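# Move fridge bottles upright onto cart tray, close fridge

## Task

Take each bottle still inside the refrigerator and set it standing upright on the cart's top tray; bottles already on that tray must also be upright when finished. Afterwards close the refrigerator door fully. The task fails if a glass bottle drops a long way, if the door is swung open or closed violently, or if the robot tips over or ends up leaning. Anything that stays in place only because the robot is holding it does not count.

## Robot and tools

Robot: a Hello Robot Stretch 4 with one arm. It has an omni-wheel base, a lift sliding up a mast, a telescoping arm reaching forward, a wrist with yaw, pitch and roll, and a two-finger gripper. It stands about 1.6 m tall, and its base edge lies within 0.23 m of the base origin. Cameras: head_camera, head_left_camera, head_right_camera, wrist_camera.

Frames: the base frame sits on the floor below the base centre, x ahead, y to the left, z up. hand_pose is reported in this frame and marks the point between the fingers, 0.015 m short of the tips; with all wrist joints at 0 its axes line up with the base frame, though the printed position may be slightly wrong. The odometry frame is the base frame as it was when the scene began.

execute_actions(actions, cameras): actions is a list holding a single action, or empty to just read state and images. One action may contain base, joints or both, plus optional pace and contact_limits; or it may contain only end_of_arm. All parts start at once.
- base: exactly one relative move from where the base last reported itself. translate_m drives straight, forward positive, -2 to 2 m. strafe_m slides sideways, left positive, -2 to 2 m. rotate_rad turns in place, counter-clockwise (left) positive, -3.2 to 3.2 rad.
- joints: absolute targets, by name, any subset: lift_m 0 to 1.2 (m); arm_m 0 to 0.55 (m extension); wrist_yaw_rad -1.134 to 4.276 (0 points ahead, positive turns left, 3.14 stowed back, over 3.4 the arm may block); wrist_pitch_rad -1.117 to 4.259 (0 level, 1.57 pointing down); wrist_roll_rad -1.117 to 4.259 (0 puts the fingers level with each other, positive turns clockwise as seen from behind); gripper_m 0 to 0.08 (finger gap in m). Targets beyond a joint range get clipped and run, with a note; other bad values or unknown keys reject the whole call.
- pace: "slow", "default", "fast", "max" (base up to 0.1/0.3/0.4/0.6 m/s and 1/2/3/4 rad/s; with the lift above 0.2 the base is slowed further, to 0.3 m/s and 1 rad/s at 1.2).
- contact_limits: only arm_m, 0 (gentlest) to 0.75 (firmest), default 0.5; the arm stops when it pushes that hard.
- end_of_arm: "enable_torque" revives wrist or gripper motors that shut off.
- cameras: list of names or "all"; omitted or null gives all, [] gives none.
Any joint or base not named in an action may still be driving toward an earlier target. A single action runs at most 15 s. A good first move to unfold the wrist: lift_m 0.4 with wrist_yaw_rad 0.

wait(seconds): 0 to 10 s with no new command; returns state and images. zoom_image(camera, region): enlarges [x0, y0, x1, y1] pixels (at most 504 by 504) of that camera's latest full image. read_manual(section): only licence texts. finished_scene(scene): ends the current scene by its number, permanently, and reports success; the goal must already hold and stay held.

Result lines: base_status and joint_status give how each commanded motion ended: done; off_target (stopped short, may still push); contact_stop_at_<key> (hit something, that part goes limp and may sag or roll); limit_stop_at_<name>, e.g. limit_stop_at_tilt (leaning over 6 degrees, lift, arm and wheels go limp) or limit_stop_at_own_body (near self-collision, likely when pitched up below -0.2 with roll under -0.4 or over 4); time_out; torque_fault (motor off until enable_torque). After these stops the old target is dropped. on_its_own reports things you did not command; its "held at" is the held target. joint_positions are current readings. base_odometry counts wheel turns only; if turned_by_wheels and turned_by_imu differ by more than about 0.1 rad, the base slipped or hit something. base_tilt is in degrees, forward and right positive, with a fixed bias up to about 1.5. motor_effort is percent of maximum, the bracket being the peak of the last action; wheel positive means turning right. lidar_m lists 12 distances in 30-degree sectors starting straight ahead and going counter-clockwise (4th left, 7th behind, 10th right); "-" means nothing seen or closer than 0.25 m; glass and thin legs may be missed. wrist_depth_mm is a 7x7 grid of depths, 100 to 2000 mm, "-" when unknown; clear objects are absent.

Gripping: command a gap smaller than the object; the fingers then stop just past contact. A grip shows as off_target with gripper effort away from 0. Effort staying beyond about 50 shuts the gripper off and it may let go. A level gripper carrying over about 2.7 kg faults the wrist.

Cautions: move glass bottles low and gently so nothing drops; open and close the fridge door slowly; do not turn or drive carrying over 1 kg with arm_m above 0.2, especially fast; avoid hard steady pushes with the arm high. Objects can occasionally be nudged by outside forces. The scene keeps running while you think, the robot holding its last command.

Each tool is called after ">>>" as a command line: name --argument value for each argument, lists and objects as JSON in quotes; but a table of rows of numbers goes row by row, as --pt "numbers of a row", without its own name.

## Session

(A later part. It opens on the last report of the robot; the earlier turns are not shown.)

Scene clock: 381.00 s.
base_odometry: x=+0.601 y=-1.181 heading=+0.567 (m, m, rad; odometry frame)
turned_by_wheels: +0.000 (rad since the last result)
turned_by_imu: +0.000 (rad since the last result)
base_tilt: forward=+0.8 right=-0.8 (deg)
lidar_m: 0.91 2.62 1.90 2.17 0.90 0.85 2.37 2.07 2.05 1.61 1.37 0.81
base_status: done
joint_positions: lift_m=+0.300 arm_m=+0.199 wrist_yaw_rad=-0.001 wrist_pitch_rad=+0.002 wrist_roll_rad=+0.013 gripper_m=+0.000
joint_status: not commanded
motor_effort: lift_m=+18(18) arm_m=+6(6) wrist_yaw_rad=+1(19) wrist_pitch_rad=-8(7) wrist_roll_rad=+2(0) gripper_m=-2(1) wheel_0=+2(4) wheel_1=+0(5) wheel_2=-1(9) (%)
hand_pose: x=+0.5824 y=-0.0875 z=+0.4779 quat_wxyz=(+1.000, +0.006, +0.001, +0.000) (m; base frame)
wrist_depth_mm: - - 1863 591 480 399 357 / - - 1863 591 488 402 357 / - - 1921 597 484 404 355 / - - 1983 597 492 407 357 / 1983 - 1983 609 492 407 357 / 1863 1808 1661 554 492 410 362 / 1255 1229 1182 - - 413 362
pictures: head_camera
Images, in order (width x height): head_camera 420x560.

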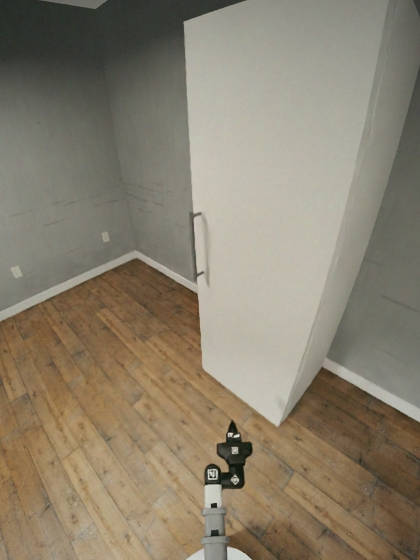

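>>> execute_actions --actions '[{"base":{"translate_m":0.3}}]'

Scene clock: 388.53 s.
base_odometry: x=+0.854 y=-1.020 heading=+0.567 (m, m, rad; odometry frame)
turned_by_wheels: +0.000 (rad since the last result)
turned_by_imu: +0.000 (rad since the last result)
base_tilt: forward=+0.8 right=-0.9 (deg)
lidar_m: 0.64 2.42 1.81 1.89 2.51 1.11 1.18 2.26 2.29 1.38 1.20 0.55
base_status: done
joint_positions: lift_m=+0.300 arm_m=+0.199 wrist_yaw_rad=+0.000 wrist_pitch_rad=+0.002 wrist_roll_rad=+0.013 gripper_m=+0.000
joint_status: not commanded
motor_effort: lift_m=+18(18) arm_m=+6(6) wrist_yaw_rad=+1(1) wrist_pitch_rad=-8(7) wrist_roll_rad=-1(0) gripper_m=-1(1) wheel_0=+0(6) wheel_1=+1(4) wheel_2=+1(8) (%)
hand_pose: x=+0.5824 y=-0.0875 z=+0.4779 quat_wxyz=(+1.000, +0.006, +0.001, +0.000) (m; base frame)
wrist_depth_mm: 1808 - 397 304 246 205 - / 1808 - 399 307 248 207 186 / 1808 - 402 307 250 208 187 / 1756 - 404 310 251 209 188 / 1808 - 407 312 252 211 189 / 1708 1808 410 285 252 211 189 / 1255 1229 436 - - 211 -
pictures: head_camera, head_left_camera, head_right_camera, wrist_camera
Images, in order (width x height): head_camera 420x560, head_left_camera 420x672, head_right_camera 420x672, wrist_camera 616x392.

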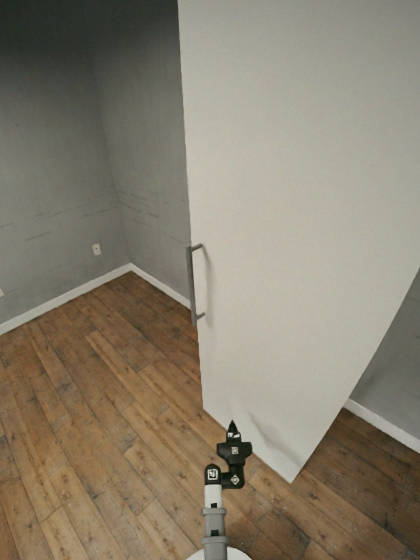

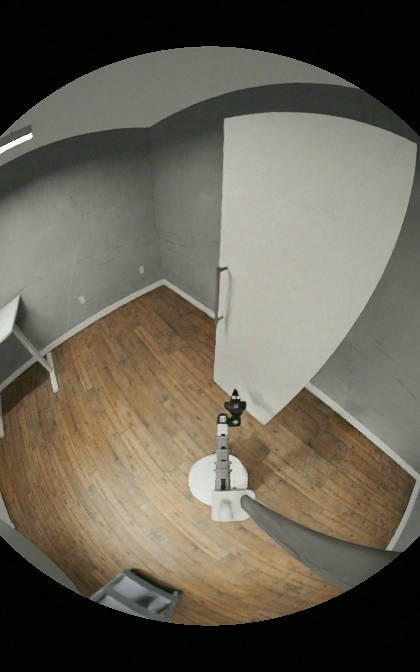

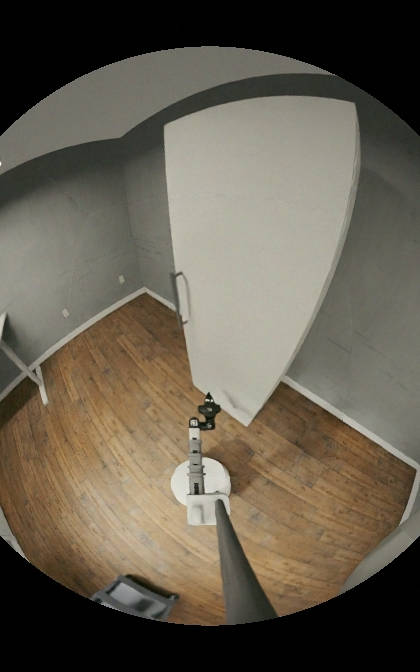

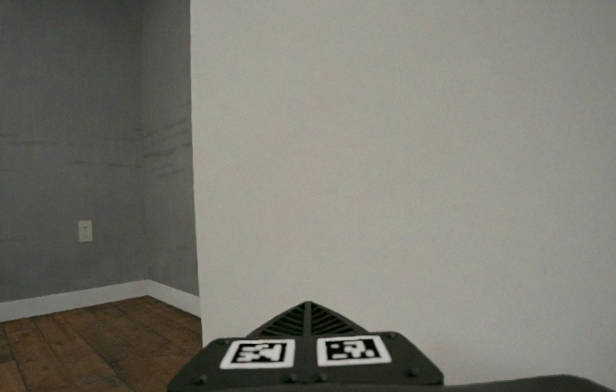

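>>> execute_actions --actions '[{"joints":{"arm_m":0.355},"pace":"slow","contact_limits":{"arm_m":0.1}}]' --cameras '["head_camera"]'

Scene clock: 399.30 s.
base_odometry: x=+0.854 y=-1.020 heading=+0.567 (m, m, rad; odometry frame)
turned_by_wheels: +0.000 (rad since the last result)
turned_by_imu: +0.001 (rad since the last result)
base_tilt: forward=+0.8 right=-0.8 (deg)
lidar_m: 0.68 2.41 1.81 1.92 2.52 1.10 1.16 2.29 2.29 1.34 1.19 0.55
base_status: not commanded
joint_positions: lift_m=+0.300 arm_m=+0.347 wrist_yaw_rad=-0.005 wrist_pitch_rad=+0.001 wrist_roll_rad=+0.013 gripper_m=+0.000
joint_status: arm_m contact_stop (moved +0.148 of +0.156)
on_its_own: arm_m is slack since a contact_stop (your +0.355 is given up); wrist_yaw_rad is at rest, and its effort (+14) is outside its rest range (-13 to +13)
motor_effort: lift_m=+17(18) arm_m=+0(14) wrist_yaw_rad=+14(21) wrist_pitch_rad=-5(8) wrist_roll_rad=+0(0) gripper_m=+0(3) wheel_0=+7(7) wheel_1=+5(5) wheel_2=-6(7) (%)
contact_limits: arm_m 0.1
hand_pose: x=+0.7302 y=-0.0884 z=+0.4781 quat_wxyz=(+1.000, +0.006, +0.001, -0.002) (m; base frame)
wrist_depth_mm: 1708 1808 211 162 131 109 - / 1708 1863 212 162 132 110 - / 1708 1808 213 164 133 111 - / 1661 1863 214 164 134 112 - / 1661 1863 216 165 135 112 - / 1618 1618 220 156 135 112 - / 1229 1182 231 - - 112 -
pictures: head_camera
Images, in order (width x height): head_camera 420x560.

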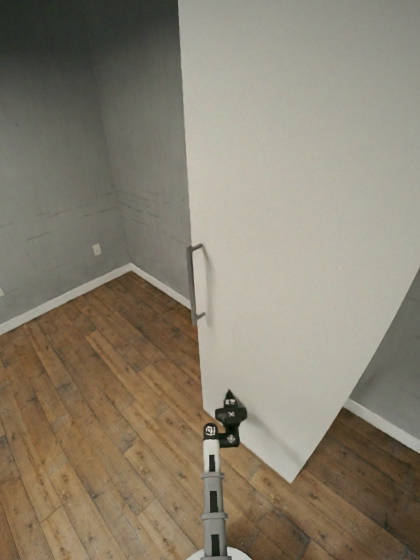

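>>> execute_actions --actions '[{"joints":{"arm_m":0.2},"base":{"translate_m":-0.05}}]' --cameras '["head_left_camera","head_right_camera"]'

>>> zoom_image --camera "head_left_camera" --region '[60, 530, 220, 640]'

Scene clock: 407.27 s.
base_odometry: x=+0.812 y=-1.047 heading=+0.567 (m, m, rad; odometry frame)
turned_by_wheels: +0.000 (rad since the last result)
turned_by_imu: +0.000 (rad since the last result)
base_tilt: forward=+0.8 right=-0.8 (deg)
lidar_m: 0.68 2.46 1.80 1.96 2.49 1.06 1.14 2.25 2.24 1.42 1.19 0.60
base_status: done
joint_positions: lift_m=+0.300 arm_m=+0.201 wrist_yaw_rad=+0.000 wrist_pitch_rad=+0.003 wrist_roll_rad=+0.013 gripper_m=+0.000
joint_status: all done
motor_effort: lift_m=+18(17) arm_m=-7(8) wrist_yaw_rad=+0(12) wrist_pitch_rad=-9(7) wrist_roll_rad=-1(1) gripper_m=-2(1) wheel_0=+0(6) wheel_1=+0(4) wheel_2=-2(8) (%)
hand_pose: x=+0.5847 y=-0.0874 z=+0.4779 quat_wxyz=(+1.000, +0.006, +0.001, +0.000) (m; base frame)
wrist_depth_mm: 1808 - 455 349 283 236 - / 1808 - 455 353 286 239 213 / 1808 - 459 353 289 240 213 / 1808 - 466 355 289 242 213 / 1808 - 469 359 291 242 215 / 1756 1808 469 327 290 243 215 / 1229 1255 1160 - - 242 -
pictures: head_left_camera, head_right_camera
Images, in order (width x height): head_left_camera 420x672, head_right_camera 420x672.

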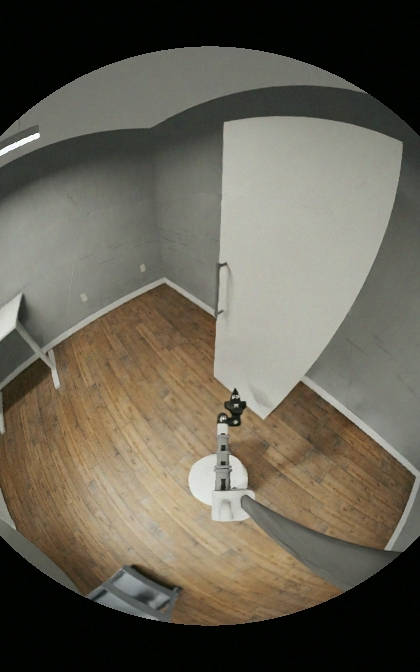

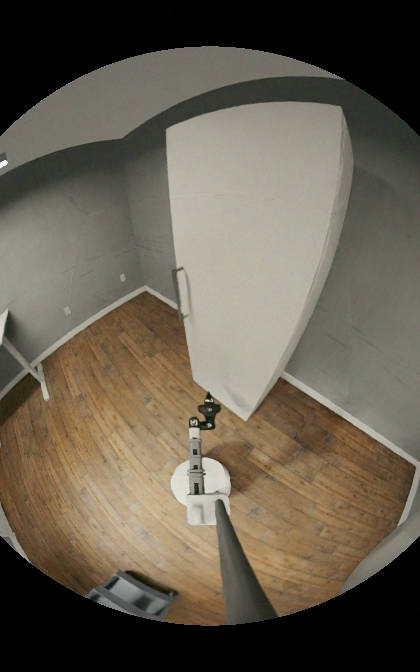

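Region (60, 530, 220, 640) of head_left_camera's 420x672 image, scaled by 3.150, with more detail than that image has; it fills the top 346 rows of this view, and the rest is white.

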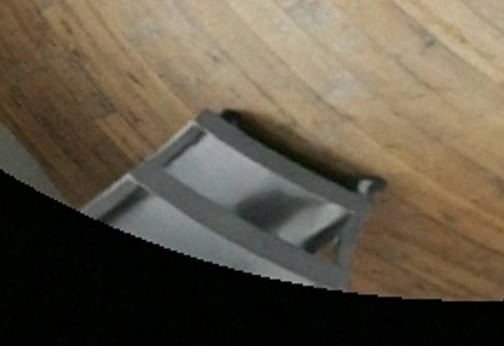

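The tray is out of view, so I'll turn to check the bottles before finishing.

>>> execute_actions --actions '[{"joints":{"arm_m":0.0},"base":{"rotate_rad":1.3},"pace":"fast"}]' --cameras '["head_left_camera"]'

Scene clock: 412.37 s.
base_odometry: x=+0.812 y=-1.047 heading=+1.867 (m, m, rad; odometry frame)
turned_by_wheels: +1.300 (rad since the last result)
turned_by_imu: +1.286 (rad since the last result)
base_tilt: forward=+0.7 right=-0.7 (deg)
lidar_m: 1.81 2.38 1.07 1.08 2.33 2.23 1.77 1.28 0.58 0.62 0.82 2.45
base_status: done
joint_positions: lift_m=+0.300 arm_m=+0.001 wrist_yaw_rad=+0.000 wrist_pitch_rad=+0.003 wrist_roll_rad=+0.013 gripper_m=+0.000
joint_status: all done
motor_effort: lift_m=+18(18) arm_m=-7(8) wrist_yaw_rad=-1(2) wrist_pitch_rad=-8(9) wrist_roll_rad=-1(0) gripper_m=-2(1) wheel_0=-1(8) wheel_1=+2(7) wheel_2=+1(8) (%)
hand_pose: x=+0.3848 y=-0.0873 z=+0.4779 quat_wxyz=(+1.000, +0.006, +0.001, +0.000) (m; base frame)
wrist_depth_mm: - - - - - - 1863 / - - - - - - 1808 / - - - - - - 1808 / - - - - - - 1808 / - - - - - - 1808 / 1808 1863 1863 1708 1661 1576 1537 / 1281 1229 1182 - - 1118 1098
pictures: head_left_camera
Images, in order (width x height): head_left_camera 420x672.

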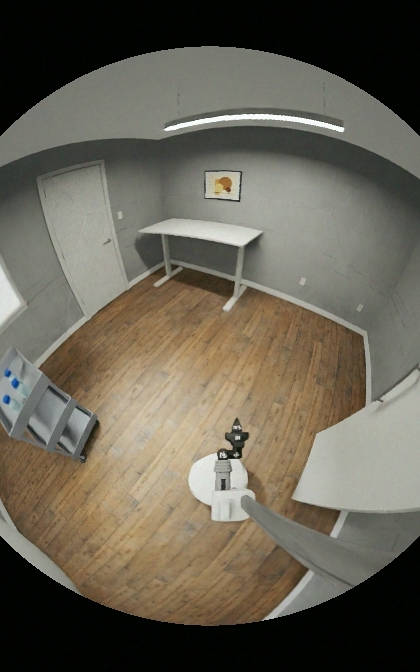

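All three bottles are upright in the tray and the door is shut.

>>> finished_scene --scene 1

The scene is finished: the task was done.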